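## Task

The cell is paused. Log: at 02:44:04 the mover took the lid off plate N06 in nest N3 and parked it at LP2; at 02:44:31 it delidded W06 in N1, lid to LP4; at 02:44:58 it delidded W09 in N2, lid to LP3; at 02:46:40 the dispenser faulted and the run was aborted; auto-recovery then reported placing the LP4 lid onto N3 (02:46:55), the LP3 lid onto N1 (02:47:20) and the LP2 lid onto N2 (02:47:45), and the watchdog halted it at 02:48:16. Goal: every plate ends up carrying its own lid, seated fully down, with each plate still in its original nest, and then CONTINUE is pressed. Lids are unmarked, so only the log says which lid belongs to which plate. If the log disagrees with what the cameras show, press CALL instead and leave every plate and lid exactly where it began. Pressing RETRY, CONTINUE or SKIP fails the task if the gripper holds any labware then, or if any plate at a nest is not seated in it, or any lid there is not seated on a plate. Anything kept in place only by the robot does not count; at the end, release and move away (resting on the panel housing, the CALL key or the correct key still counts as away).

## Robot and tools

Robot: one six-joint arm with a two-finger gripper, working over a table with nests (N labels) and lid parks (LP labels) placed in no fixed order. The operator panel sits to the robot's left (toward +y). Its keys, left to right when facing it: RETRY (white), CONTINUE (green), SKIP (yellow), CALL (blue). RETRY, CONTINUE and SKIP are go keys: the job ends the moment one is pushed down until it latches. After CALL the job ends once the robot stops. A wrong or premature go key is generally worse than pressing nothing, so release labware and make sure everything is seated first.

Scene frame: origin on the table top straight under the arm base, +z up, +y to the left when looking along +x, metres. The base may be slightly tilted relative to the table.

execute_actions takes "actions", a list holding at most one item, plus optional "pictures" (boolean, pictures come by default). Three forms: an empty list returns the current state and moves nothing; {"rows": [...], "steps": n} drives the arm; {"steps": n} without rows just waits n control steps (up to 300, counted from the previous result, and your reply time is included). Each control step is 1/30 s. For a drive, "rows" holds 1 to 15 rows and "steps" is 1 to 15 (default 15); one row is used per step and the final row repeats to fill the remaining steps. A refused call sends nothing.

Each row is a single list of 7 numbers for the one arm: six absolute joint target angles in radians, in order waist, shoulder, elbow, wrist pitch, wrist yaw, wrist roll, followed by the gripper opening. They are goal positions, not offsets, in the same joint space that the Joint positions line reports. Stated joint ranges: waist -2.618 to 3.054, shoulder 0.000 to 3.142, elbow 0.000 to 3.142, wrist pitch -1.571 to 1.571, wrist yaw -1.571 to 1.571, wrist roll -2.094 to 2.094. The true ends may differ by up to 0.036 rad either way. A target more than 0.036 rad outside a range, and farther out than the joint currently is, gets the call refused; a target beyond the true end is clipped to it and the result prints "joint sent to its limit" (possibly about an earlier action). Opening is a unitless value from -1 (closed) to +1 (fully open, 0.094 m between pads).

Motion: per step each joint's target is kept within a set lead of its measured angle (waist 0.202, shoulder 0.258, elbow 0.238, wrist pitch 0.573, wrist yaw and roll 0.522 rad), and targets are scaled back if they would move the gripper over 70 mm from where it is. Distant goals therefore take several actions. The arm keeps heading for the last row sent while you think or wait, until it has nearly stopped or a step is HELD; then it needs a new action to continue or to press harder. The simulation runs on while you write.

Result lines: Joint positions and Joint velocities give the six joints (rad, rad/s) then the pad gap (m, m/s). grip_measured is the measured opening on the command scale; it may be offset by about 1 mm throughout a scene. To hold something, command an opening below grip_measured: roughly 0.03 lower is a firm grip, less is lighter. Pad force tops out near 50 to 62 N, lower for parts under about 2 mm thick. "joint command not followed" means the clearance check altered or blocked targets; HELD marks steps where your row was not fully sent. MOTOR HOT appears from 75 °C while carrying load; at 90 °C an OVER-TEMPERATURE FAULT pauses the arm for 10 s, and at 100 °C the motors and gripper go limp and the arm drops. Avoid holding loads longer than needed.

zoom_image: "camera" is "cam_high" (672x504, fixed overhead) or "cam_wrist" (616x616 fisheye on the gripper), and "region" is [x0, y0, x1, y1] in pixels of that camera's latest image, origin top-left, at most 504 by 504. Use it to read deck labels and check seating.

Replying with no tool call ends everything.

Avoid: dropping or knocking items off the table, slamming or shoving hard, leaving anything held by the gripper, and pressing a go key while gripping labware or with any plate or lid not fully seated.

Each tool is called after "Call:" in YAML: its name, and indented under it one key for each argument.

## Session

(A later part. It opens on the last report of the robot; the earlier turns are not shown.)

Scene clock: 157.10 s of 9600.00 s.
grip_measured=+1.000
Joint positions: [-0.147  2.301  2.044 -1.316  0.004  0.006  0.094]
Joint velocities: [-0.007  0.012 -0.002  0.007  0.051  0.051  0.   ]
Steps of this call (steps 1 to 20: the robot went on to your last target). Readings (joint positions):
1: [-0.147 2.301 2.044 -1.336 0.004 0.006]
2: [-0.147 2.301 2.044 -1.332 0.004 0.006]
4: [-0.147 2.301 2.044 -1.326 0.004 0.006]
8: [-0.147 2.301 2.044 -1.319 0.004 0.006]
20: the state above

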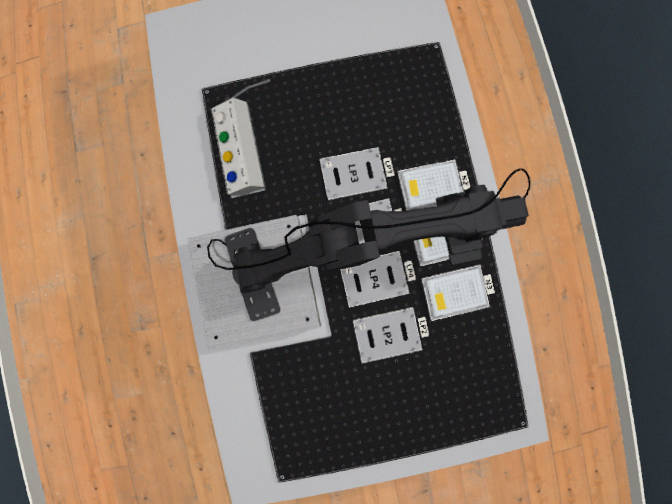

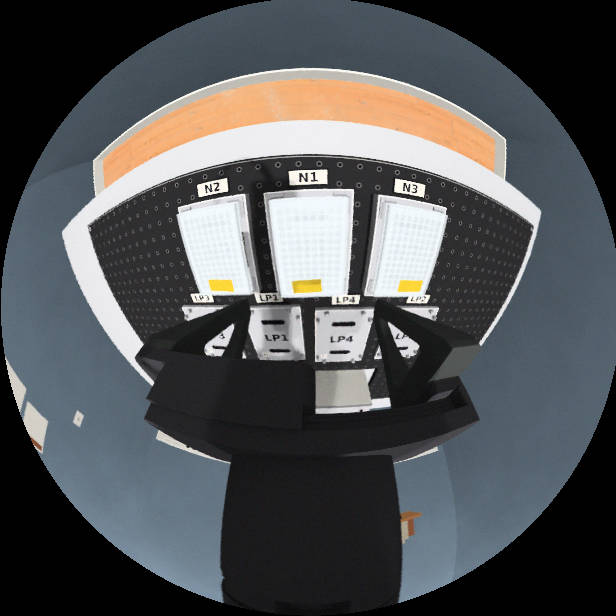

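Call:
execute_actions:
  actions:
    - {"rows": [[-0.148, 2.30, 2.035, -1.29, 0.0, -0.01, 1.0], [-0.148, 2.30, 2.025, -1.28, 0.0, -0.02, 1.0], [-0.148, 2.30, 2.015, -1.27, 0.0, -0.03, 1.0], [-0.148, 2.30, 2.005, -1.26, 0.0, -0.04, 1.0], [-0.148, 2.30, 1.995, -1.25, 0.0, -0.05, 1.0], [-0.148, 2.30, 1.985, -1.24, 0.0, -0.055, 1.0], [-0.148, 2.30, 1.975, -1.23, 0.0, -0.055, 1.0], [-0.148, 2.30, 1.965, -1.22, 0.0, -0.055, 1.0], [-0.148, 2.30, 1.955, -1.21, 0.0, -0.055, 1.0], [-0.148, 2.30, 1.955, -1.20, 0.0, -0.055, 1.0]], "steps": 15}
  pictures: false

Call:
execute_actions:
  actions:
    - {"steps": 20}

Scene clock: 169.00 s of 9600.00 s.
grip_measured=+1.000
Joint positions: [-0.147  2.301  1.958 -1.236  0.004 -0.045  0.094]
Joint velocities: [ 0.002  0.002 -0.012  0.095 -0.051  0.007  0.   ]
Steps of this call (steps 1 to 15: the robot went on to your last target; steps 16 to 90: nothing new was sent; then 8.40 s passed at rest; steps 91 to 105: all 15 steps of this action). Readings (joint positions):
91: [-0.147 2.301 2.044 -1.316 0.004 0.005]
92: [-0.147 2.301 2.042 -1.313 0.004 0.002]
94: [-0.147 2.301 2.032 -1.302 0.004 -0.009]
98: [-0.147 2.301 1.990 -1.273 0.004 -0.032]
105: the state above

Scene clock: 169.67 s of 9600.00 s.
grip_measured=+1.000
Joint positions: [-0.147  2.301  1.958 -1.221  0.004 -0.048  0.094]
Joint velocities: [ 0.002 -0.002 -0.002 -0.007 -0.022 -0.022  0.   ]
Steps of this call (steps 1 to 20: the robot went on to your last target). Readings (joint positions):
1: [-0.147 2.301 1.958 -1.232 0.004 -0.046]
2: [-0.147 2.301 1.958 -1.229 0.004 -0.046]
4: [-0.147 2.301 1.958 -1.226 0.004 -0.047]
8: [-0.147 2.301 1.958 -1.223 0.004 -0.048]
20: the state above

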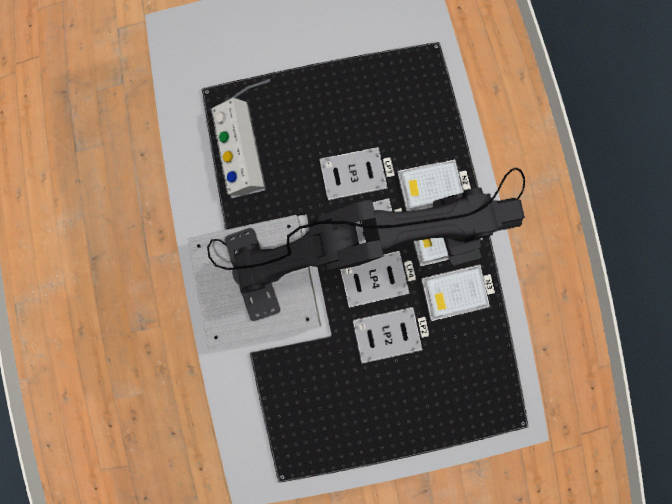

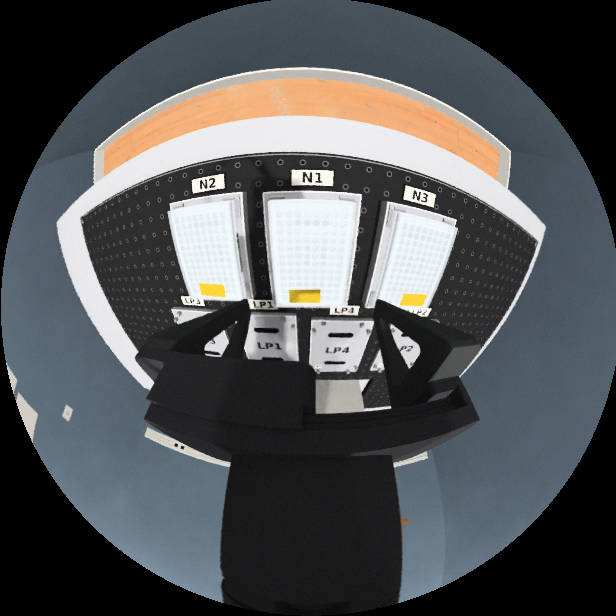

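Call:
zoom_image:
  camera: "cam_wrist"
  region: [160, 160, 460, 360]

Region (160, 160, 460, 360) of cam_wrist's 616x616 image, scaled by 1.680, with more detail than that image has.

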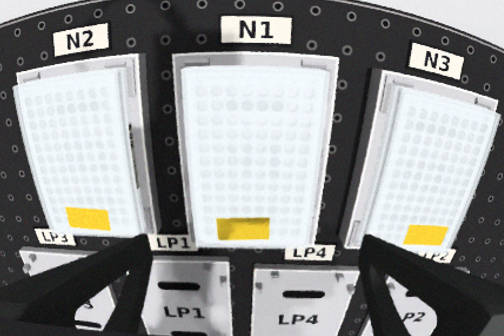

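Call:
execute_actions:
  actions:
    - {"rows": [[-0.148, 2.30, 1.945, -1.19, 0.0, -0.04, 1.0], [-0.148, 2.30, 1.933, -1.18, 0.0, -0.03, 1.0], [-0.148, 2.30, 1.921, -1.17, 0.0, -0.02, 1.0], [-0.148, 2.30, 1.909, -1.16, 0.0, -0.01, 1.0], [-0.148, 2.30, 1.897, -1.15, 0.0, 0.0, 1.0], [-0.148, 2.30, 1.885, -1.14, 0.0, 0.01, 1.0], [-0.148, 2.30, 1.873, -1.13, 0.0, 0.02, 1.0], [-0.148, 2.30, 1.861, -1.12, 0.0, 0.02, 1.0], [-0.148, 2.30, 1.849, -1.11, 0.0, 0.02, 1.0], [-0.148, 2.30, 1.840, -1.10, 0.0, 0.02, 1.0], [-0.148, 2.30, 1.834, -1.087, 0.0, 0.02, 1.0]], "steps": 15}
  pictures: false

Call:
execute_actions:
  actions:
    - {"steps": 20}

Scene clock: 184.07 s of 9600.00 s.
grip_measured=+1.000
Joint positions: [-0.147  2.301  1.838 -1.13   0.004  0.008  0.094]
Joint velocities: [-0.012 -0.012 -0.007  0.081  0.051  0.022  0.   ]
Steps of this call (steps 1 to 15: the robot went on to your last target; steps 16 to 90: nothing new was sent; then 10.90 s passed at rest; steps 91 to 105: all 15 steps of this action). Readings (joint positions):
91: [-0.147 2.301 1.958 -1.220 0.004 -0.048]
92: [-0.147 2.301 1.955 -1.216 0.004 -0.047]
94: [-0.147 2.301 1.942 -1.202 0.004 -0.038]
98: [-0.147 2.301 1.889 -1.173 0.004 -0.012]
105: the state above

Scene clock: 184.73 s of 9600.00 s.
grip_measured=+1.000
Joint positions: [-0.147  2.301  1.838 -1.108  0.004  0.013  0.094]
Joint velocities: [ 0.012 -0.017 -0.012  0.022  0.022 -0.081  0.   ]
Steps of this call (steps 1 to 20: the robot went on to your last target). Readings (joint positions):
1: [-0.147 2.301 1.838 -1.125 0.004 0.009]
2: [-0.147 2.301 1.838 -1.121 0.004 0.010]
4: [-0.147 2.301 1.838 -1.116 0.004 0.011]
8: [-0.147 2.301 1.838 -1.111 0.004 0.013]
20: the state above

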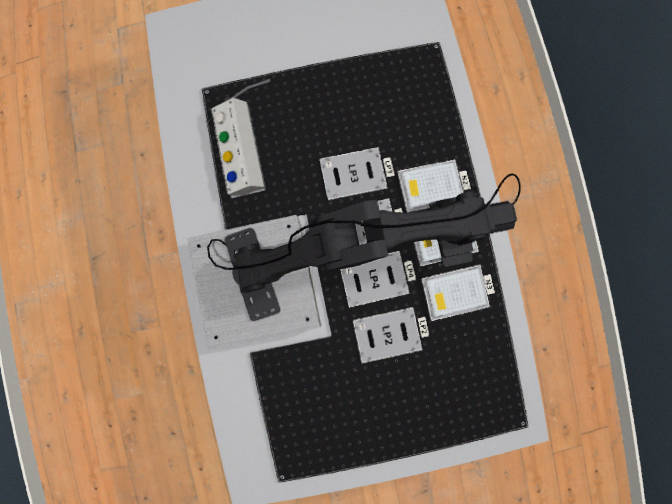

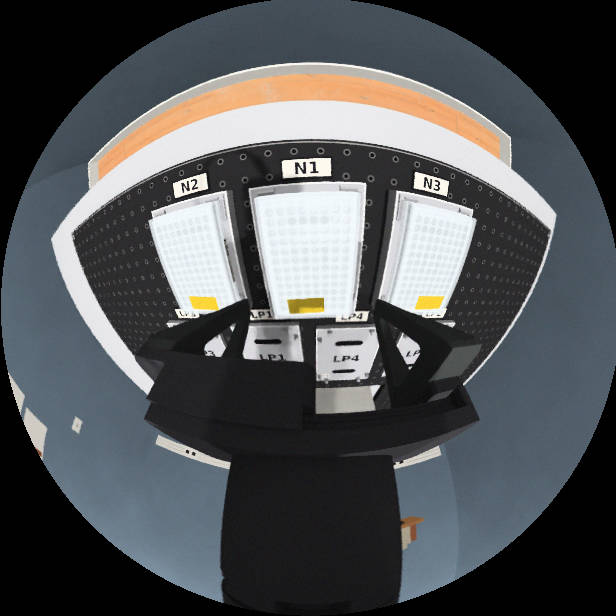

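Call:
execute_actions:
  actions:
    - {"rows": [[-0.148, 2.31, 1.87, -1.085, 0.0, 0.02, 1.0], [-0.148, 2.318, 1.876, -1.083, 0.0, 0.02, 1.0], [-0.148, 2.326, 1.882, -1.081, 0.0, 0.02, 1.0], [-0.148, 2.334, 1.888, -1.079, 0.0, 0.02, 1.0], [-0.148, 2.342, 1.894, -1.077, 0.0, 0.02, 1.0], [-0.148, 2.35, 1.90, -1.075, 0.0, 0.02, 1.0], [-0.148, 2.358, 1.906, -1.073, 0.0, 0.02, 1.0], [-0.148, 2.366, 1.912, -1.071, 0.0, 0.02, 1.0], [-0.148, 2.374, 1.918, -1.069, 0.0, 0.02, 1.0], [-0.148, 2.382, 1.924, -1.067, 0.0, 0.02, 1.0], [-0.148, 2.39, 1.93, -1.065, 0.0, 0.02, 1.0], [-0.148, 2.397, 1.936, -1.063, 0.0, 0.02, 1.0], [-0.148, 2.404, 1.943, -1.062, 0.0, 0.02, 1.0]], "steps": 15}
  pictures: false

Call:
execute_actions:
  actions:
    - {"steps": 20}

Scene clock: 197.97 s of 9600.00 s.
grip_measured=+1.000
Joint positions: [-0.147  2.398  1.911 -1.085  0.004  0.013  0.094]
Joint velocities: [ 0.002  0.159  0.017 -0.007  0.037  0.037  0.   ]
Steps of this call (steps 1 to 15: the robot went on to your last target; steps 16 to 90: nothing new was sent; then 9.73 s passed at rest; steps 91 to 105: all 15 steps of this action). Readings (joint positions):
91: [-0.147 2.301 1.838 -1.108 0.004 0.013]
92: [-0.147 2.302 1.839 -1.108 0.004 0.013]
94: [-0.147 2.310 1.851 -1.107 0.004 0.013]
98: [-0.147 2.338 1.878 -1.099 0.004 0.013]
105: the state above

Scene clock: 198.63 s of 9600.00 s.
grip_measured=+1.000
Joint positions: [-0.147  2.405  1.912 -1.083  0.004  0.013  0.094]
Joint velocities: [-0.002 -0.017 -0.007  0.037 -0.007 -0.022  0.   ]
Steps of this call (steps 1 to 15: the robot went on to your last target; steps 16 to 20: nothing new was sent). Readings (joint positions):
1: [-0.147 2.402 1.912 -1.084 0.004 0.013]
2: [-0.147 2.404 1.912 -1.084 0.004 0.013]
4: [-0.147 2.405 1.912 -1.084 0.004 0.013]
8: [-0.147 2.405 1.912 -1.083 0.004 0.013]
20: the state above
The arm was judged still, so your last target was given up. Only a new action makes it travel on or press farther. Fingers that are still opening or closing keep moving.

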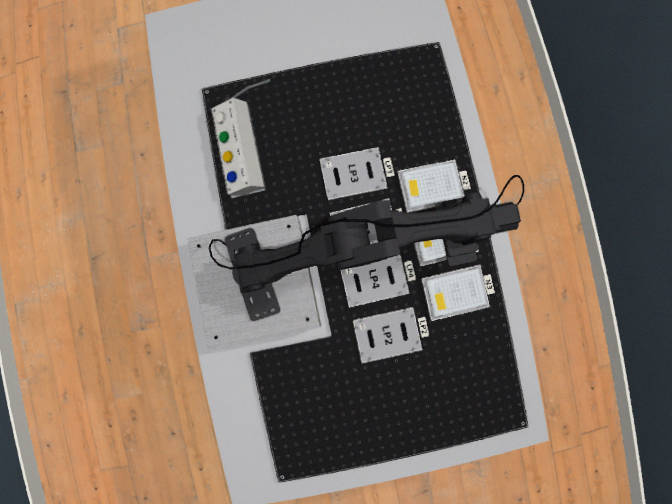

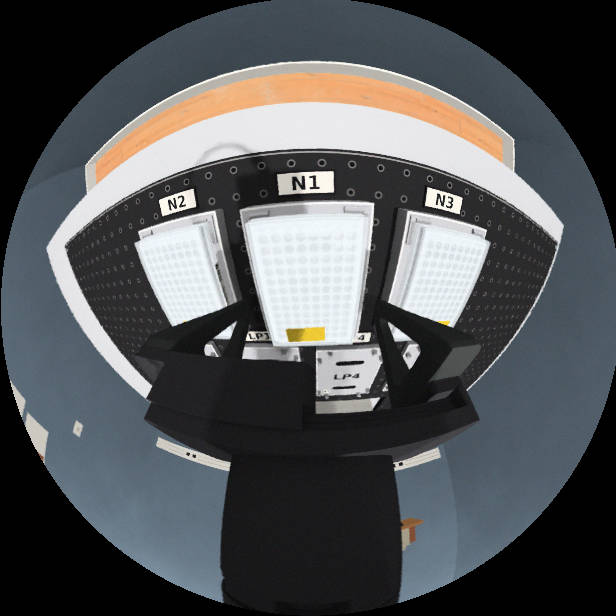

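Call:
zoom_image:
  camera: "cam_wrist"
  region: [200, 190, 420, 370]

Region (200, 190, 420, 370) of cam_wrist's 616x616 image, scaled by 2.291, with more detail than that image has; it fills the top 412 rows of this view, and the rest is white.

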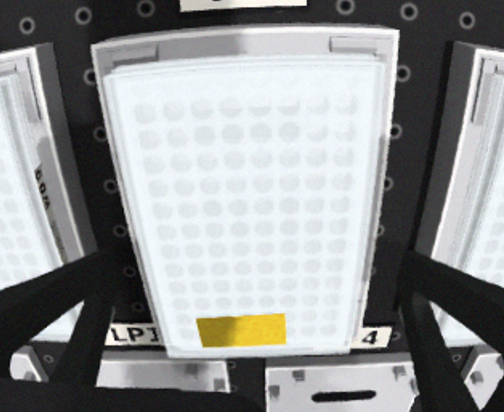

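Call:
execute_actions:
  actions:
    - {"rows": [[-0.148, 2.407, 1.905, -1.057, 0.0, 0.0, 1.0], [-0.148, 2.409, 1.902, -1.052, 0.0, -0.005, 1.0], [-0.148, 2.411, 1.899, -1.047, 0.0, -0.01, 1.0], [-0.148, 2.413, 1.896, -1.042, 0.0, -0.015, 1.0], [-0.148, 2.415, 1.893, -1.037, 0.0, -0.02, 1.0], [-0.148, 2.417, 1.89, -1.032, 0.0, -0.025, 1.0], [-0.148, 2.419, 1.887, -1.027, 0.0, -0.03, 1.0], [-0.148, 2.421, 1.884, -1.02, 0.0, -0.036, 1.0], [-0.148, 2.423, 1.881, -1.015, 0.0, -0.036, 1.0], [-0.148, 2.423, 1.879, -1.01, 0.0, -0.036, 1.0]], "steps": 15}
  pictures: false

Call:
execute_actions:
  actions:
    - {"steps": 20}

Scene clock: 207.90 s of 9600.00 s.
grip_measured=+1.000
Joint positions: [-0.147  2.417  1.887 -1.038  0.004 -0.026  0.094]
Joint velocities: [-0.017  0.051 -0.032  0.037 -0.007 -0.11   0.   ]
Steps of this call (steps 1 to 90: nothing new was sent; then 5.77 s passed at rest; steps 91 to 105: all 15 steps of this action). Readings (joint positions):
91: [-0.147 2.405 1.912 -1.082 0.004 0.012]
92: [-0.147 2.405 1.912 -1.081 0.004 0.010]
94: [-0.147 2.405 1.912 -1.076 0.004 0.005]
98: [-0.147 2.405 1.900 -1.059 0.004 -0.011]
105: the state above

Scene clock: 208.57 s of 9600.00 s.
grip_measured=+1.000
Joint positions: [-0.147  2.419  1.886 -1.031  0.004 -0.029  0.094]
Joint velocities: [-0.007 -0.007 -0.007 -0.022  0.022 -0.095  0.   ]
Steps of this call (steps 1 to 15: the robot went on to your last target; steps 16 to 20: nothing new was sent). Readings (joint positions):
1: [-0.147 2.418 1.886 -1.037 0.004 -0.026]
2: [-0.147 2.419 1.886 -1.036 0.004 -0.027]
4: [-0.147 2.419 1.886 -1.035 0.004 -0.028]
8: [-0.147 2.419 1.886 -1.033 0.004 -0.029]
20: the state above
The arm was judged still, so your last target was given up. Only a new action makes it travel on or press farther. Fingers that are still opening or closing keep moving.

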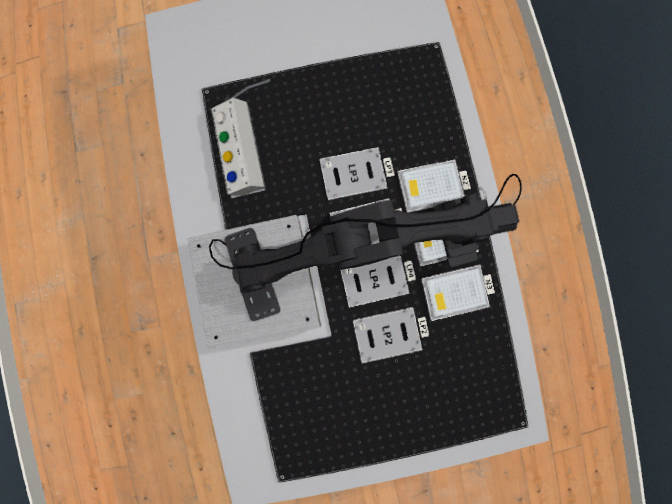

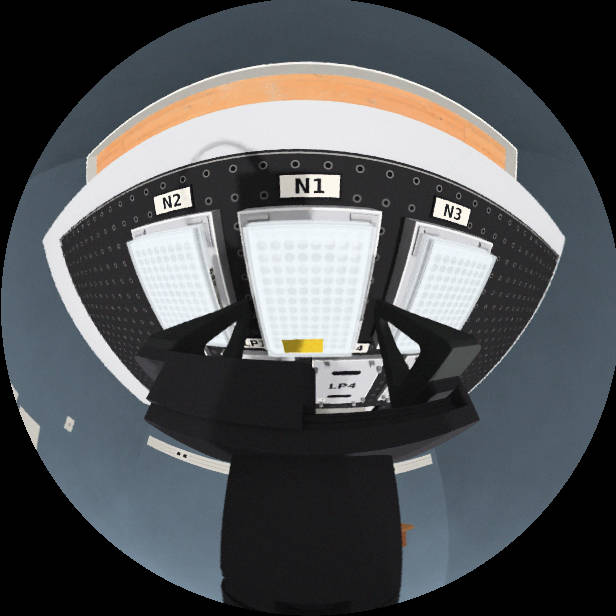

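Call:
zoom_image:
  camera: "cam_wrist"
  region: [200, 190, 420, 370]

Region (200, 190, 420, 370) of cam_wrist's 616x616 image, scaled by 2.291, with more detail than that image has; it fills the top 412 rows of this view, and the rest is white.

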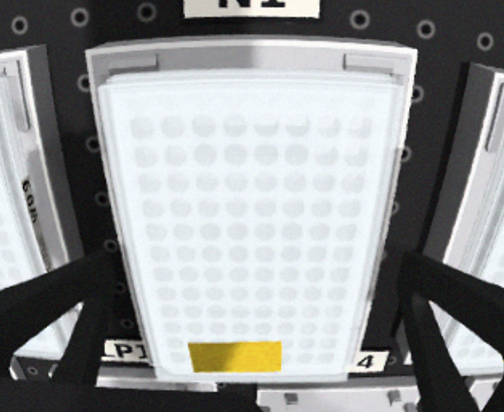

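Call:
execute_actions:
  actions:
    - {"rows": [[-0.148, 2.425, 1.878, -1.007, 0.0, -0.036, 1.0], [-0.148, 2.427, 1.876, -1.004, 0.0, -0.036, 1.0], [-0.148, 2.429, 1.874, -1.001, 0.0, -0.036, 1.0], [-0.148, 2.431, 1.872, -0.998, 0.0, -0.036, 1.0], [-0.148, 2.433, 1.87, -0.995, 0.0, -0.036, 1.0], [-0.148, 2.435, 1.868, -0.992, 0.0, -0.036, 1.0], [-0.148, 2.435, 1.866, -0.989, 0.0, -0.036, 1.0], [-0.148, 2.435, 1.864, -0.989, 0.0, -0.036, 1.0]], "steps": 15}
  pictures: false

Call:
execute_actions:
  actions:
    - {"steps": 15}

Call:
zoom_image:
  camera: "cam_wrist"
  region: [200, 190, 420, 370]

Scene clock: 215.60 s of 9600.00 s.
grip_measured=+1.000
Joint positions: [-0.147  2.428  1.873 -1.012  0.004 -0.03   0.094]
Joint velocities: [ 0.007  0.051 -0.007 -0.037 -0.007 -0.007  0.   ]
Steps of this call (steps 1 to 90: nothing new was sent; then 3.53 s passed at rest; steps 91 to 105: all 15 steps of this action). Readings (joint positions):
91: [-0.147 2.419 1.886 -1.031 0.004 -0.029]
92: [-0.147 2.419 1.886 -1.030 0.004 -0.029]
94: [-0.147 2.419 1.886 -1.027 0.004 -0.030]
98: [-0.147 2.419 1.879 -1.016 0.004 -0.030]
105: the state above

Scene clock: 216.10 s of 9600.00 s.
grip_measured=+1.000
Joint positions: [-0.147  2.429  1.873 -1.01   0.004 -0.03   0.094]
Joint velocities: [ 0.007 -0.017 -0.002  0.051  0.007  0.051  0.   ]
Steps of this call (steps 1 to 15: the robot went on to your last target). Readings (joint positions):
1: [-0.147 2.429 1.873 -1.012 0.004 -0.030]
2: [-0.147 2.429 1.873 -1.012 0.004 -0.030]
4: [-0.147 2.429 1.873 -1.011 0.004 -0.030]
8: [-0.147 2.429 1.873 -1.010 0.004 -0.030]
15: the state above
The arm was judged still, so your last target was given up. Only a new action makes it travel on or press farther. Fingers that are still opening or closing keep moving.

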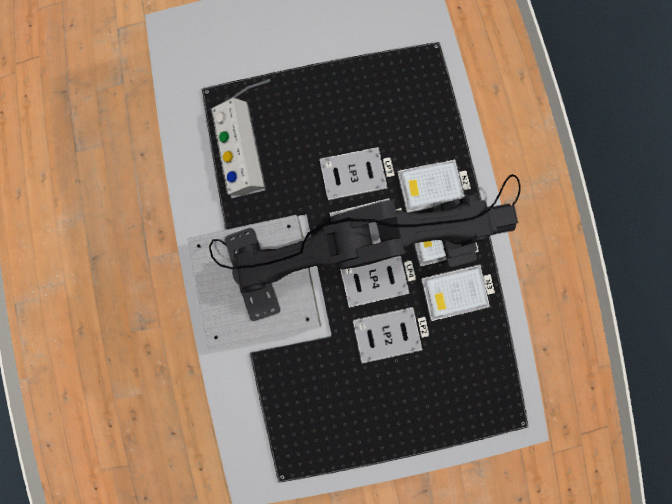

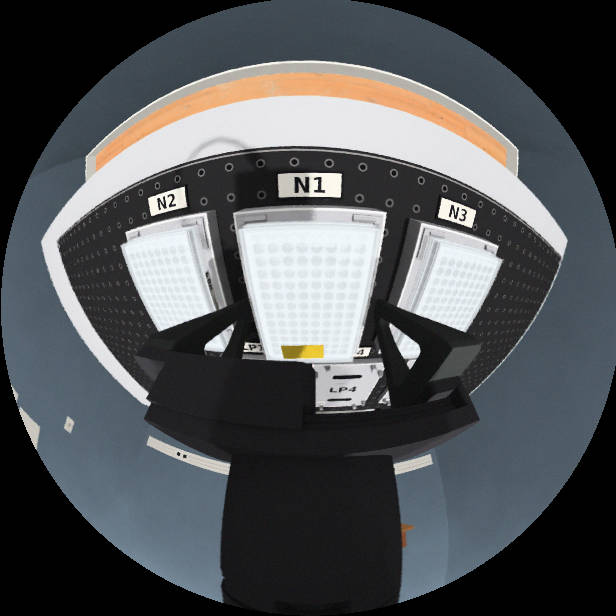

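Region (200, 190, 420, 370) of cam_wrist's 616x616 image, scaled by 2.291, with more detail than that image has; it fills the top 412 rows of this view, and the rest is white.

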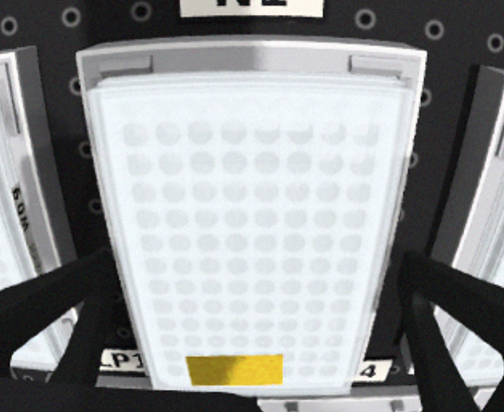

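Call:
execute_actions:
  actions:
    - {"rows": [[-0.144, 2.437, 1.863, -0.986, 0.0, -0.036, 1.0], [-0.141, 2.439, 1.861, -0.983, 0.0, -0.036, 1.0], [-0.138, 2.441, 1.859, -0.98, 0.0, -0.036, 1.0], [-0.138, 2.443, 1.857, -0.977, 0.0, -0.036, 1.0], [-0.138, 2.445, 1.855, -0.973, 0.0, -0.036, 1.0], [-0.138, 2.445, 1.853, -0.973, 0.0, -0.036, 1.0]], "steps": 15}
  pictures: false

Call:
execute_actions:
  actions:
    - {"steps": 15}

Call:
zoom_image:
  camera: "cam_wrist"
  region: [200, 190, 420, 370]

Scene clock: 221.17 s of 9600.00 s.
grip_measured=+1.000
Joint positions: [-0.147  2.429  1.86  -0.996  0.004 -0.03   0.094]
Joint velocities: [-0.007 -0.007  0.012  0.022  0.007 -0.022  0.   ]
Steps of this call (steps 1 to 90: nothing new was sent; then 1.57 s passed at rest; steps 91 to 105: all 15 steps of this action). Readings (joint positions):
91: [-0.147 2.429 1.873 -1.010 0.004 -0.030]
92: [-0.147 2.429 1.873 -1.009 0.004 -0.030]
94: [-0.147 2.429 1.873 -1.006 0.004 -0.030]
98: [-0.147 2.429 1.864 -0.997 0.004 -0.030]
105: the state above

Scene clock: 221.67 s of 9600.00 s.
grip_measured=+1.000
Joint positions: [-0.147  2.429  1.86  -0.994  0.004 -0.03   0.094]
Joint velocities: [ 0.012  0.022 -0.002 -0.037 -0.007  0.051  0.   ]
Steps of this call (steps 1 to 15: the robot went on to your last target). Readings (joint positions):
1: [-0.147 2.429 1.860 -0.995 0.004 -0.030]
2: [-0.147 2.429 1.860 -0.995 0.004 -0.030]
4: [-0.147 2.429 1.860 -0.995 0.004 -0.030]
8: [-0.147 2.429 1.860 -0.994 0.004 -0.030]
15: the state above
The arm was judged still, so your last target was given up. Only a new action makes it travel on or press farther. Fingers that are still opening or closing keep moving.

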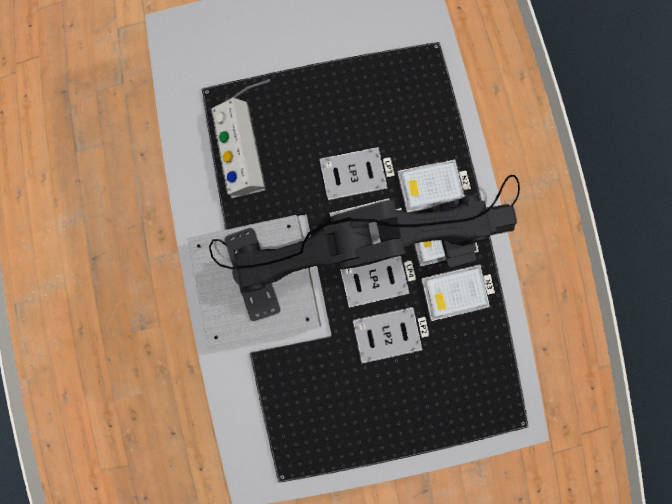

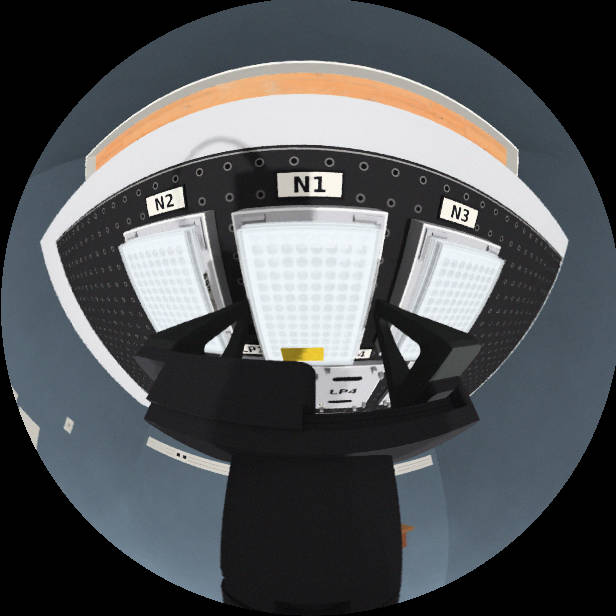

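Region (200, 190, 420, 370) of cam_wrist's 616x616 image, scaled by 2.291, with more detail than that image has; it fills the top 412 rows of this view, and the rest is white.

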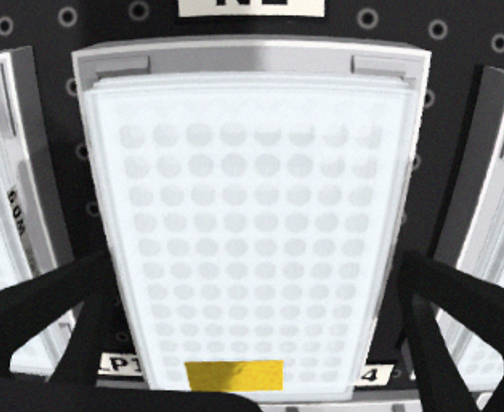

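Call:
execute_actions:
  actions:
    - {"rows": [[-0.136, 2.43, 1.85, -0.973, 0.0, -0.036, 1.0], [-0.134, 2.43, 1.847, -0.97, 0.0, -0.036, 1.0], [-0.134, 2.43, 1.844, -0.968, 0.0, -0.036, 1.0], [-0.134, 2.43, 1.841, -0.966, 0.0, -0.036, 1.0], [-0.134, 2.43, 1.838, -0.965, 0.0, -0.036, 1.0], [-0.134, 2.43, 1.835, -0.965, 0.0, -0.036, 1.0]], "steps": 15}
  pictures: false

Call:
execute_actions:
  actions:
    - {"steps": 15}

Call:
zoom_image:
  camera: "cam_wrist"
  region: [200, 190, 420, 370]

Scene clock: 228.20 s of 9600.00 s.
grip_measured=+1.000
Joint positions: [-0.142  2.429  1.842 -0.986  0.004 -0.03   0.094]
Joint velocities: [ 0.007 -0.007  0.007  0.007  0.022 -0.037  0.   ]
Steps of this call (steps 1 to 90: nothing new was sent; then 3.03 s passed at rest; steps 91 to 105: all 15 steps of this action). Readings (joint positions):
91: [-0.147 2.429 1.860 -0.994 0.004 -0.030]
92: [-0.146 2.429 1.860 -0.994 0.004 -0.030]
94: [-0.145 2.429 1.858 -0.991 0.004 -0.030]
98: [-0.142 2.429 1.846 -0.986 0.004 -0.030]
105: the state above

Scene clock: 228.70 s of 9600.00 s.
grip_measured=+1.000
Joint positions: [-0.142  2.429  1.842 -0.986  0.004 -0.03   0.094]
Joint velocities: [-0.002  0.007 -0.012 -0.007  0.037  0.022  0.   ]
Steps of this call (steps 1 to 15: the robot went on to your last target). Readings (joint positions):
1: [-0.142 2.429 1.842 -0.986 0.004 -0.030]
2: [-0.142 2.429 1.842 -0.986 0.004 -0.030]
4: [-0.142 2.429 1.842 -0.986 0.004 -0.030]
8: [-0.142 2.429 1.842 -0.986 0.004 -0.030]
15: the state above
The arm was judged still, so your last target was given up. Only a new action makes it travel on or press farther. Fingers that are still opening or closing keep moving.

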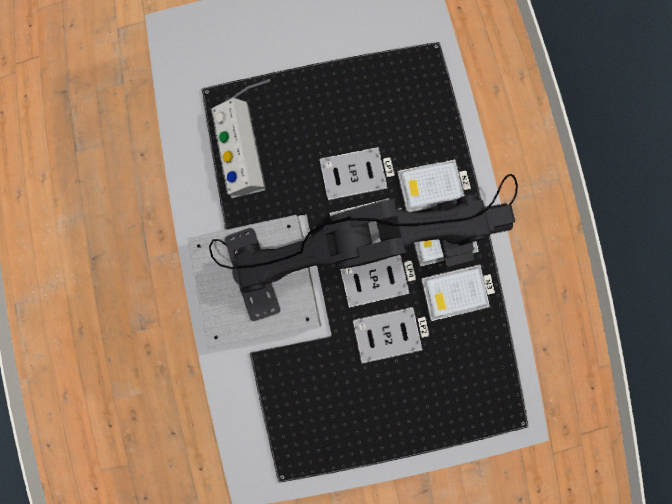

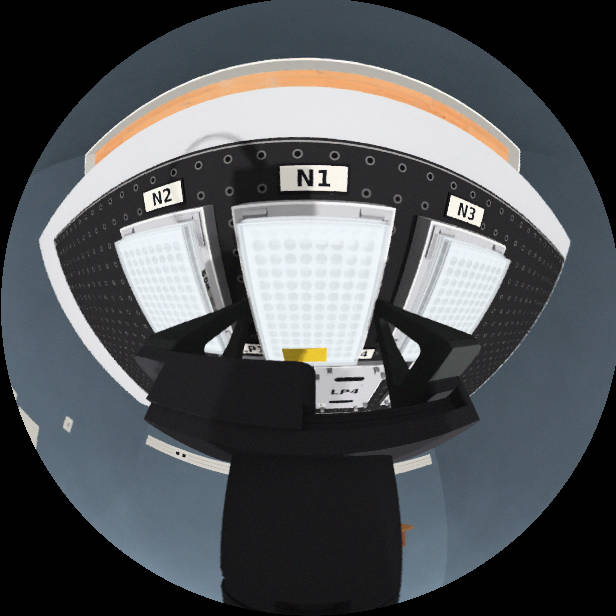

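Region (200, 190, 420, 370) of cam_wrist's 616x616 image, scaled by 2.291, with more detail than that image has; it fills the top 412 rows of this view, and the rest is white.

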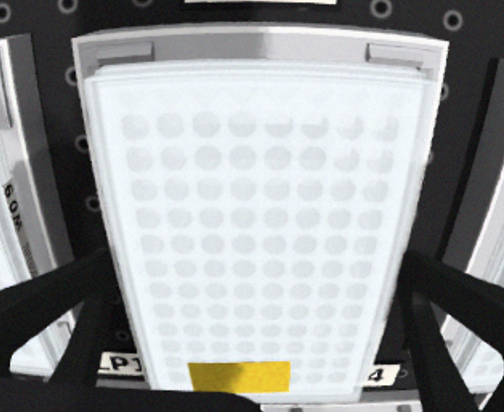

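Call:
execute_actions:
  actions:
    - {"rows": [[-0.142, 2.43, 1.84, -0.975, 0.0, -0.03, 0.95], [-0.142, 2.43, 1.84, -0.975, 0.0, -0.03, 0.90], [-0.142, 2.43, 1.84, -0.975, 0.0, -0.03, 0.87], [-0.142, 2.43, 1.84, -0.975, 0.0, -0.03, 0.85], [-0.142, 2.43, 1.84, -0.975, 0.0, -0.03, 0.83], [-0.142, 2.43, 1.84, -0.975, 0.0, -0.03, 0.81], [-0.142, 2.43, 1.84, -0.975, 0.0, -0.03, 0.79], [-0.142, 2.43, 1.84, -0.975, 0.0, -0.03, 0.77]], "steps": 15}

Scene clock: 232.43 s of 9600.00 s.
grip_measured=+0.787
Joint positions: [-0.142  2.429  1.842 -0.986  0.004 -0.03   0.084]
Joint velocities: [-0.012  0.002 -0.012 -0.066 -0.081 -0.051 -0.001]
Steps of this call (steps 1 to 90: nothing new was sent; then 0.23 s passed at rest; steps 91 to 105: all 15 steps of this action). Readings (joint positions):
91: [-0.142 2.429 1.842 -0.986 0.004 -0.030]
92: [-0.142 2.429 1.842 -0.986 0.004 -0.030]
94: [-0.142 2.429 1.842 -0.986 0.004 -0.030]
98: [-0.142 2.429 1.842 -0.986 0.004 -0.030]
105: the state above

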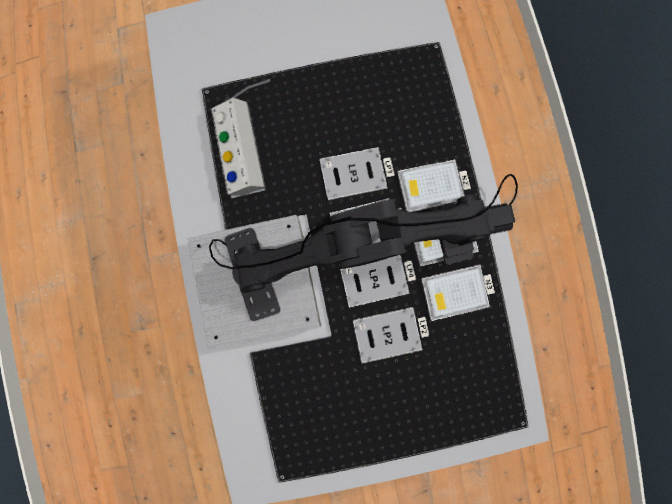

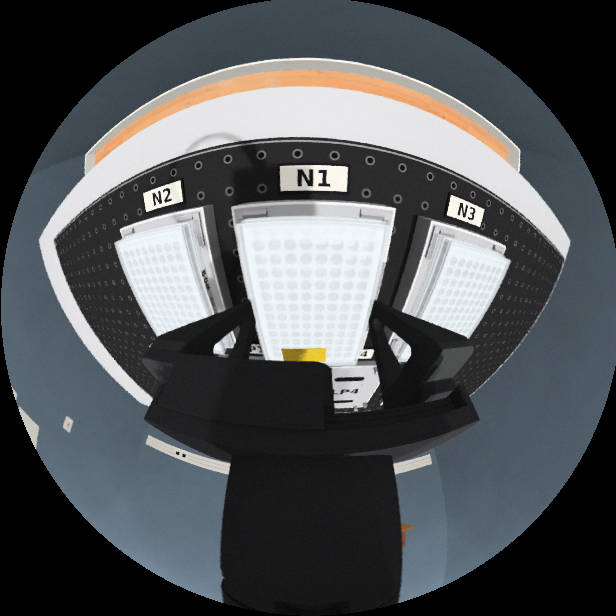

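Call:
execute_actions:
  actions:
    - {"rows": [[-0.142, 2.43, 1.85, -0.99, 0.0, -0.03, 0.755], [-0.142, 2.43, 1.865, -1.0, 0.0, -0.03, 0.755], [-0.142, 2.43, 1.875, -1.01, 0.0, -0.03, 0.755], [-0.142, 2.43, 1.885, -1.02, 0.0, -0.03, 0.755], [-0.142, 2.43, 1.895, -1.03, 0.0, -0.03, 0.755], [-0.142, 2.43, 1.905, -1.04, 0.0, -0.03, 0.755], [-0.142, 2.43, 1.915, -1.05, 0.0, -0.03, 0.755], [-0.142, 2.43, 1.925, -1.06, 0.0, -0.03, 0.755], [-0.142, 2.43, 1.935, -1.07, 0.0, -0.03, 0.755], [-0.142, 2.43, 1.945, -1.08, 0.0, -0.03, 0.755], [-0.142, 2.43, 1.955, -1.09, 0.0, -0.03, 0.755], [-0.142, 2.43, 1.965, -1.10, 0.0, -0.03, 0.755], [-0.142, 2.43, 1.975, -1.11, 0.0, -0.03, 0.755], [-0.142, 2.43, 1.985, -1.12, 0.0, -0.03, 0.755], [-0.142, 2.43, 1.99, -1.12, 0.0, -0.03, 0.755]], "steps": 15}
  pictures: false

Call:
execute_actions:
  actions:
    - {"steps": 15}

Scene clock: 238.00 s of 9600.00 s.
grip_measured=+0.780
Joint positions: [-0.142  2.429  1.951 -1.072  0.004 -0.03   0.084]
Joint velocities: [ 0.002  0.002  0.227 -0.242  0.007  0.022 -0.001]
Steps of this call (steps 1 to 15: the robot went on to your last target; steps 16 to 90: nothing new was sent; then 2.07 s passed at rest; steps 91 to 105: all 15 steps of this action). Readings (joint positions):
91: [-0.142 2.429 1.842 -0.986 0.004 -0.030]
92: [-0.142 2.429 1.842 -0.986 0.004 -0.030]
94: [-0.142 2.429 1.844 -0.991 0.004 -0.030]
98: [-0.142 2.429 1.877 -1.018 0.004 -0.030]
105: the state above

Scene clock: 238.50 s of 9600.00 s.
grip_measured=+0.780
Joint positions: [-0.142  2.429  1.966 -1.102  0.004 -0.03   0.084]
Joint velocities: [ 0.002 -0.007  0.002  0.066 -0.007 -0.051 -0.001]
Steps of this call (steps 1 to 15: the robot went on to your last target). Readings (joint positions):
1: [-0.142 2.429 1.958 -1.077 0.004 -0.030]
2: [-0.142 2.429 1.963 -1.081 0.004 -0.030]
4: [-0.142 2.429 1.966 -1.086 0.004 -0.030]
8: [-0.142 2.429 1.966 -1.097 0.004 -0.030]
15: the state above

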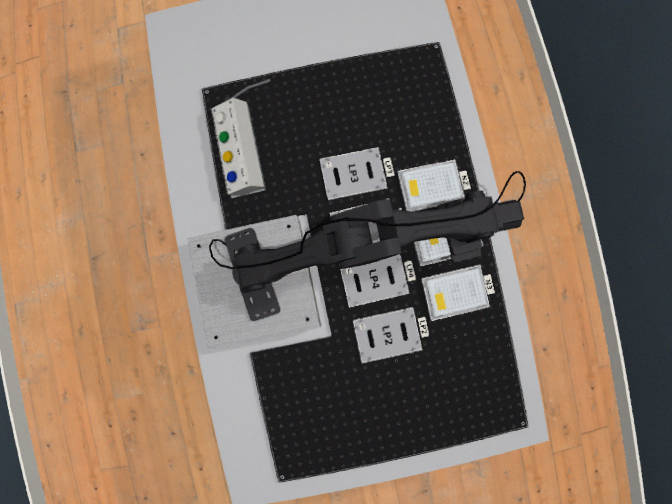

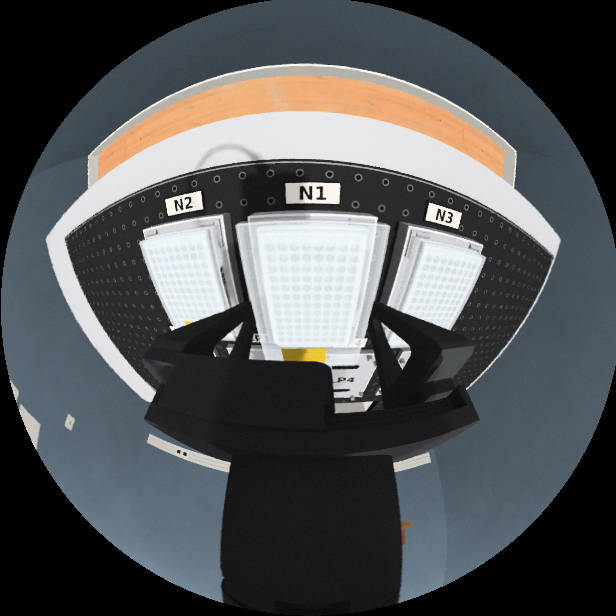

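Call:
execute_actions:
  actions:
    - {"rows": [[-0.135, 2.40, 1.94, -1.09, 0.0, -0.023, 0.755], [-0.128, 2.38, 1.905, -1.076, 0.0, -0.016, 0.755], [-0.121, 2.36, 1.87, -1.062, 0.0, -0.009, 0.755], [-0.114, 2.34, 1.835, -1.048, 0.0, -0.002, 0.755], [-0.107, 2.32, 1.80, -1.034, 0.0, 0.005, 0.755], [-0.10, 2.30, 1.765, -1.02, 0.0, 0.012, 0.755], [-0.093, 2.28, 1.73, -1.006, 0.0, 0.019, 0.755], [-0.086, 2.26, 1.695, -0.992, 0.0, 0.026, 0.755], [-0.079, 2.24, 1.66, -0.978, 0.0, 0.033, 0.755], [-0.072, 2.22, 1.625, -0.964, 0.0, 0.04, 0.755], [-0.065, 2.20, 1.59, -0.95, 0.0, 0.047, 0.755], [-0.058, 2.18, 1.555, -0.936, 0.0, 0.054, 0.755], [-0.051, 2.16, 1.52, -0.922, 0.0, 0.061, 0.755], [-0.044, 2.14, 1.485, -0.908, 0.0, 0.068, 0.755], [-0.037, 2.12, 1.45, -0.894, 0.0, 0.075, 0.755]], "steps": 15}
  pictures: false

Call:
execute_actions:
  actions:
    - {"rows": [[-0.029, 2.098, 1.416, -0.88, 0.0, 0.083, 0.755], [-0.021, 2.076, 1.382, -0.866, 0.0, 0.09, 0.755], [-0.014, 2.054, 1.348, -0.852, 0.0, 0.098, 0.755], [-0.006, 2.032, 1.314, -0.838, 0.0, 0.105, 0.755], [0.001, 2.01, 1.28, -0.824, 0.0, 0.113, 0.755], [0.009, 1.988, 1.246, -0.81, 0.0, 0.12, 0.755], [0.017, 1.966, 1.212, -0.796, 0.0, 0.128, 0.755], [0.024, 1.944, 1.178, -0.782, 0.0, 0.135, 0.755], [0.032, 1.922, 1.144, -0.768, 0.0, 0.143, 0.755], [0.039, 1.90, 1.11, -0.754, 0.0, 0.15, 0.755], [0.047, 1.878, 1.076, -0.74, 0.0, 0.158, 0.755], [0.055, 1.856, 1.042, -0.726, 0.0, 0.165, 0.755], [0.062, 1.834, 1.008, -0.712, 0.0, 0.173, 0.755], [0.07, 1.812, 0.975, -0.70, 0.0, 0.18, 0.755], [0.077, 1.79, 0.945, -0.69, 0.0, 0.187, 0.755]], "steps": 15}
  pictures: false

Call:
execute_actions:
  actions:
    - {"steps": 20}

Scene clock: 256.43 s of 9600.00 s.
grip_measured=+0.780
Joint positions: [-0.052  2.188  1.514 -0.969  0.003  0.04   0.084]
Joint velocities: [ 0.188 -0.632 -0.974  0.33  -0.037  0.11  -0.   ]
Steps of this call (steps 1 to 15: the robot went on to your last target; steps 16 to 90: nothing new was sent; then 14.43 s passed at rest; steps 91 to 105: all 15 steps of this action). Readings (joint positions):
91: [-0.142 2.429 1.963 -1.102 0.004 -0.030]
92: [-0.141 2.425 1.952 -1.096 0.004 -0.029]
94: [-0.138 2.403 1.899 -1.078 0.004 -0.023]
98: [-0.114 2.335 1.756 -1.050 0.004 -0.003]
105: the state above

Scene clock: 256.93 s of 9600.00 s.
grip_measured=+0.780
Joint positions: [ 0.058  1.857  1.006 -0.763  0.003  0.15   0.084]
Joint velocities: [ 0.193 -0.618 -0.94   0.315 -0.066  0.154 -0.   ]
Steps of this call (steps 1 to 15: all 15 steps of this action). Readings (joint positions):
1: [-0.046 2.167 1.480 -0.955 0.003 0.047]
2: [-0.039 2.145 1.446 -0.941 0.003 0.054]
4: [-0.026 2.101 1.377 -0.914 0.003 0.068]
8: [0.004 2.013 1.241 -0.859 0.003 0.098]
15: the state above

Scene clock: 257.60 s of 9600.00 s.
grip_measured=+0.780
Joint positions: [ 0.072  1.821  0.948 -0.712  0.002  0.18   0.084]
Joint velocities: [-0.007 -0.007  0.007  0.037 -0.125  0.066  0.   ]
Steps of this call (steps 1 to 20: the robot went on to your last target). Readings (joint positions):
1: [0.065 1.839 0.978 -0.756 0.003 0.156]
2: [0.069 1.827 0.961 -0.756 0.002 0.160]
4: [0.072 1.821 0.948 -0.751 0.002 0.168]
8: [0.072 1.821 0.948 -0.727 0.002 0.175]
20: the state above

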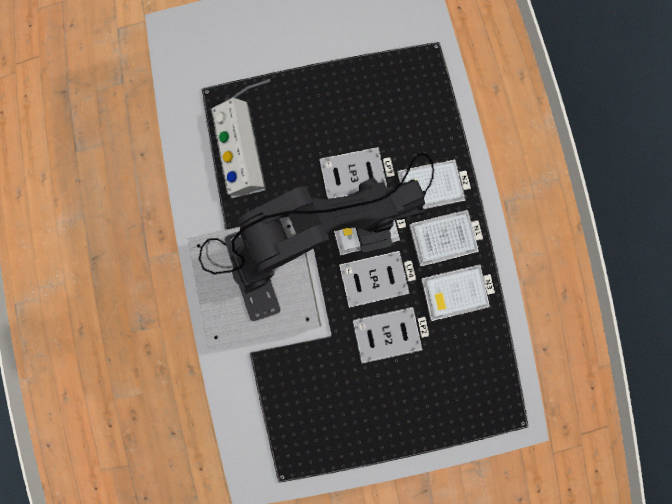

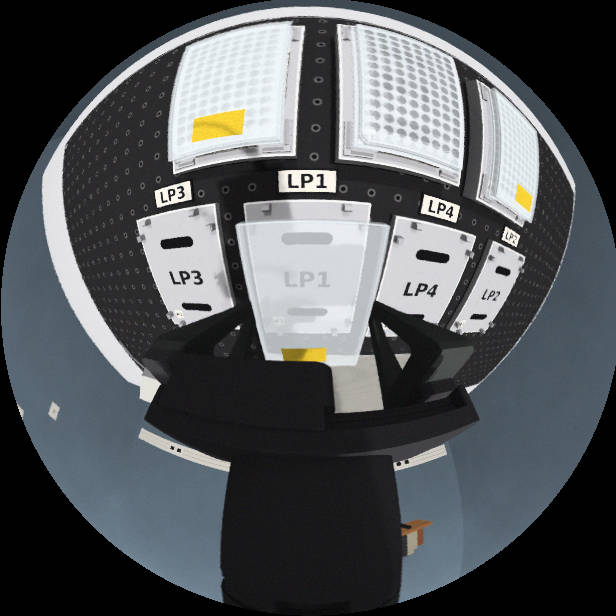

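Call:
execute_actions:
  actions:
    - {"rows": [[0.08, 1.83, 0.942, -0.685, 0.0, 0.189, 0.755], [0.083, 1.836, 0.938, -0.675, 0.0, 0.191, 0.755], [0.086, 1.842, 0.934, -0.665, 0.0, 0.193, 0.755], [0.089, 1.848, 0.93, -0.655, 0.0, 0.195, 0.755], [0.091, 1.854, 0.926, -0.645, 0.0, 0.198, 0.755], [0.091, 1.86, 0.922, -0.635, 0.0, 0.198, 0.755], [0.091, 1.866, 0.918, -0.625, 0.0, 0.198, 0.755], [0.091, 1.872, 0.915, -0.615, 0.0, 0.198, 0.755], [0.091, 1.878, 0.912, -0.605, 0.0, 0.198, 0.755], [0.091, 1.884, 0.909, -0.595, 0.0, 0.198, 0.755], [0.091, 1.89, 0.906, -0.585, 0.0, 0.198, 0.755], [0.091, 1.895, 0.903, -0.573, 0.0, 0.198, 0.755]], "steps": 15}
  pictures: false

Call:
execute_actions:
  actions:
    - {"steps": 15}

Call:
zoom_image:
  camera: "cam_wrist"
  region: [200, 170, 420, 370]

Scene clock: 264.77 s of 9600.00 s.
grip_measured=+0.780
Joint positions: [ 0.083  1.888  0.909 -0.617  0.002  0.191  0.084]
Joint velocities: [ 0.002  0.056 -0.037  0.125  0.007 -0.051 -0.   ]
Steps of this call (steps 1 to 15: the robot went on to your last target; steps 16 to 90: nothing new was sent; then 3.67 s passed at rest; steps 91 to 105: all 15 steps of this action). Readings (joint positions):
91: [0.072 1.821 0.948 -0.711 0.002 0.180]
92: [0.072 1.821 0.948 -0.709 0.002 0.181]
94: [0.074 1.822 0.948 -0.701 0.002 0.184]
98: [0.083 1.844 0.937 -0.665 0.002 0.188]
105: the state above

Scene clock: 265.27 s of 9600.00 s.
grip_measured=+0.780
Joint positions: [ 0.083  1.889  0.909 -0.595  0.002  0.192  0.084]
Joint velocities: [-0.002 -0.017 -0.002  0.022 -0.081 -0.051 -0.   ]
Steps of this call (steps 1 to 15: the robot went on to your last target). Readings (joint positions):
1: [0.083 1.889 0.909 -0.614 0.002 0.191]
2: [0.083 1.889 0.909 -0.611 0.002 0.191]
4: [0.083 1.889 0.909 -0.603 0.002 0.191]
8: [0.083 1.889 0.909 -0.597 0.002 0.191]
15: the state above

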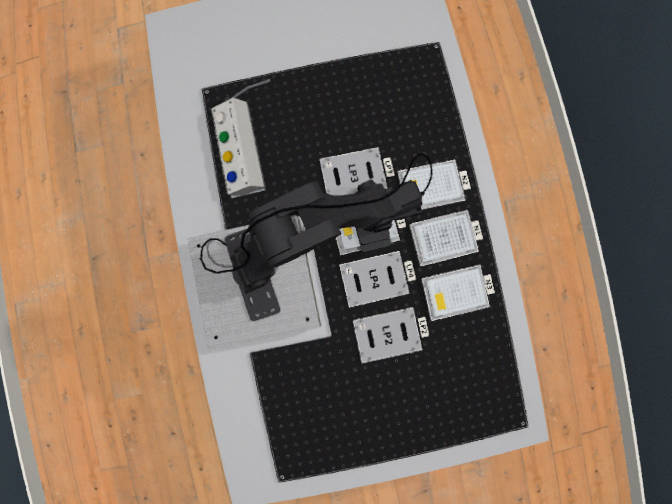

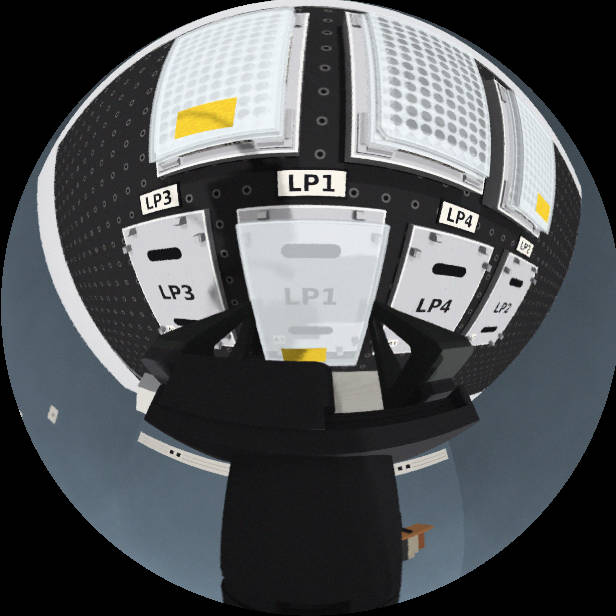

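Region (200, 170, 420, 370) of cam_wrist's 616x616 image, scaled by 2.291, with more detail than that image has; it fills the top 458 rows of this view, and the rest is white.

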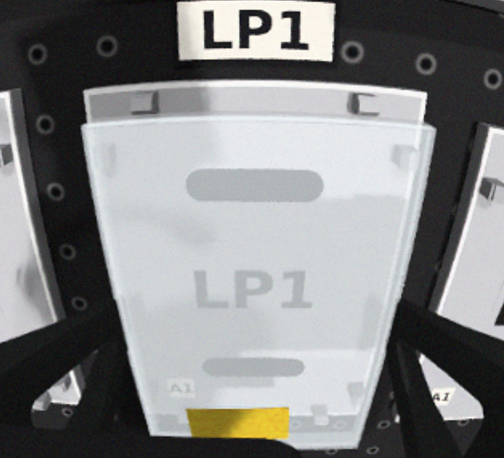

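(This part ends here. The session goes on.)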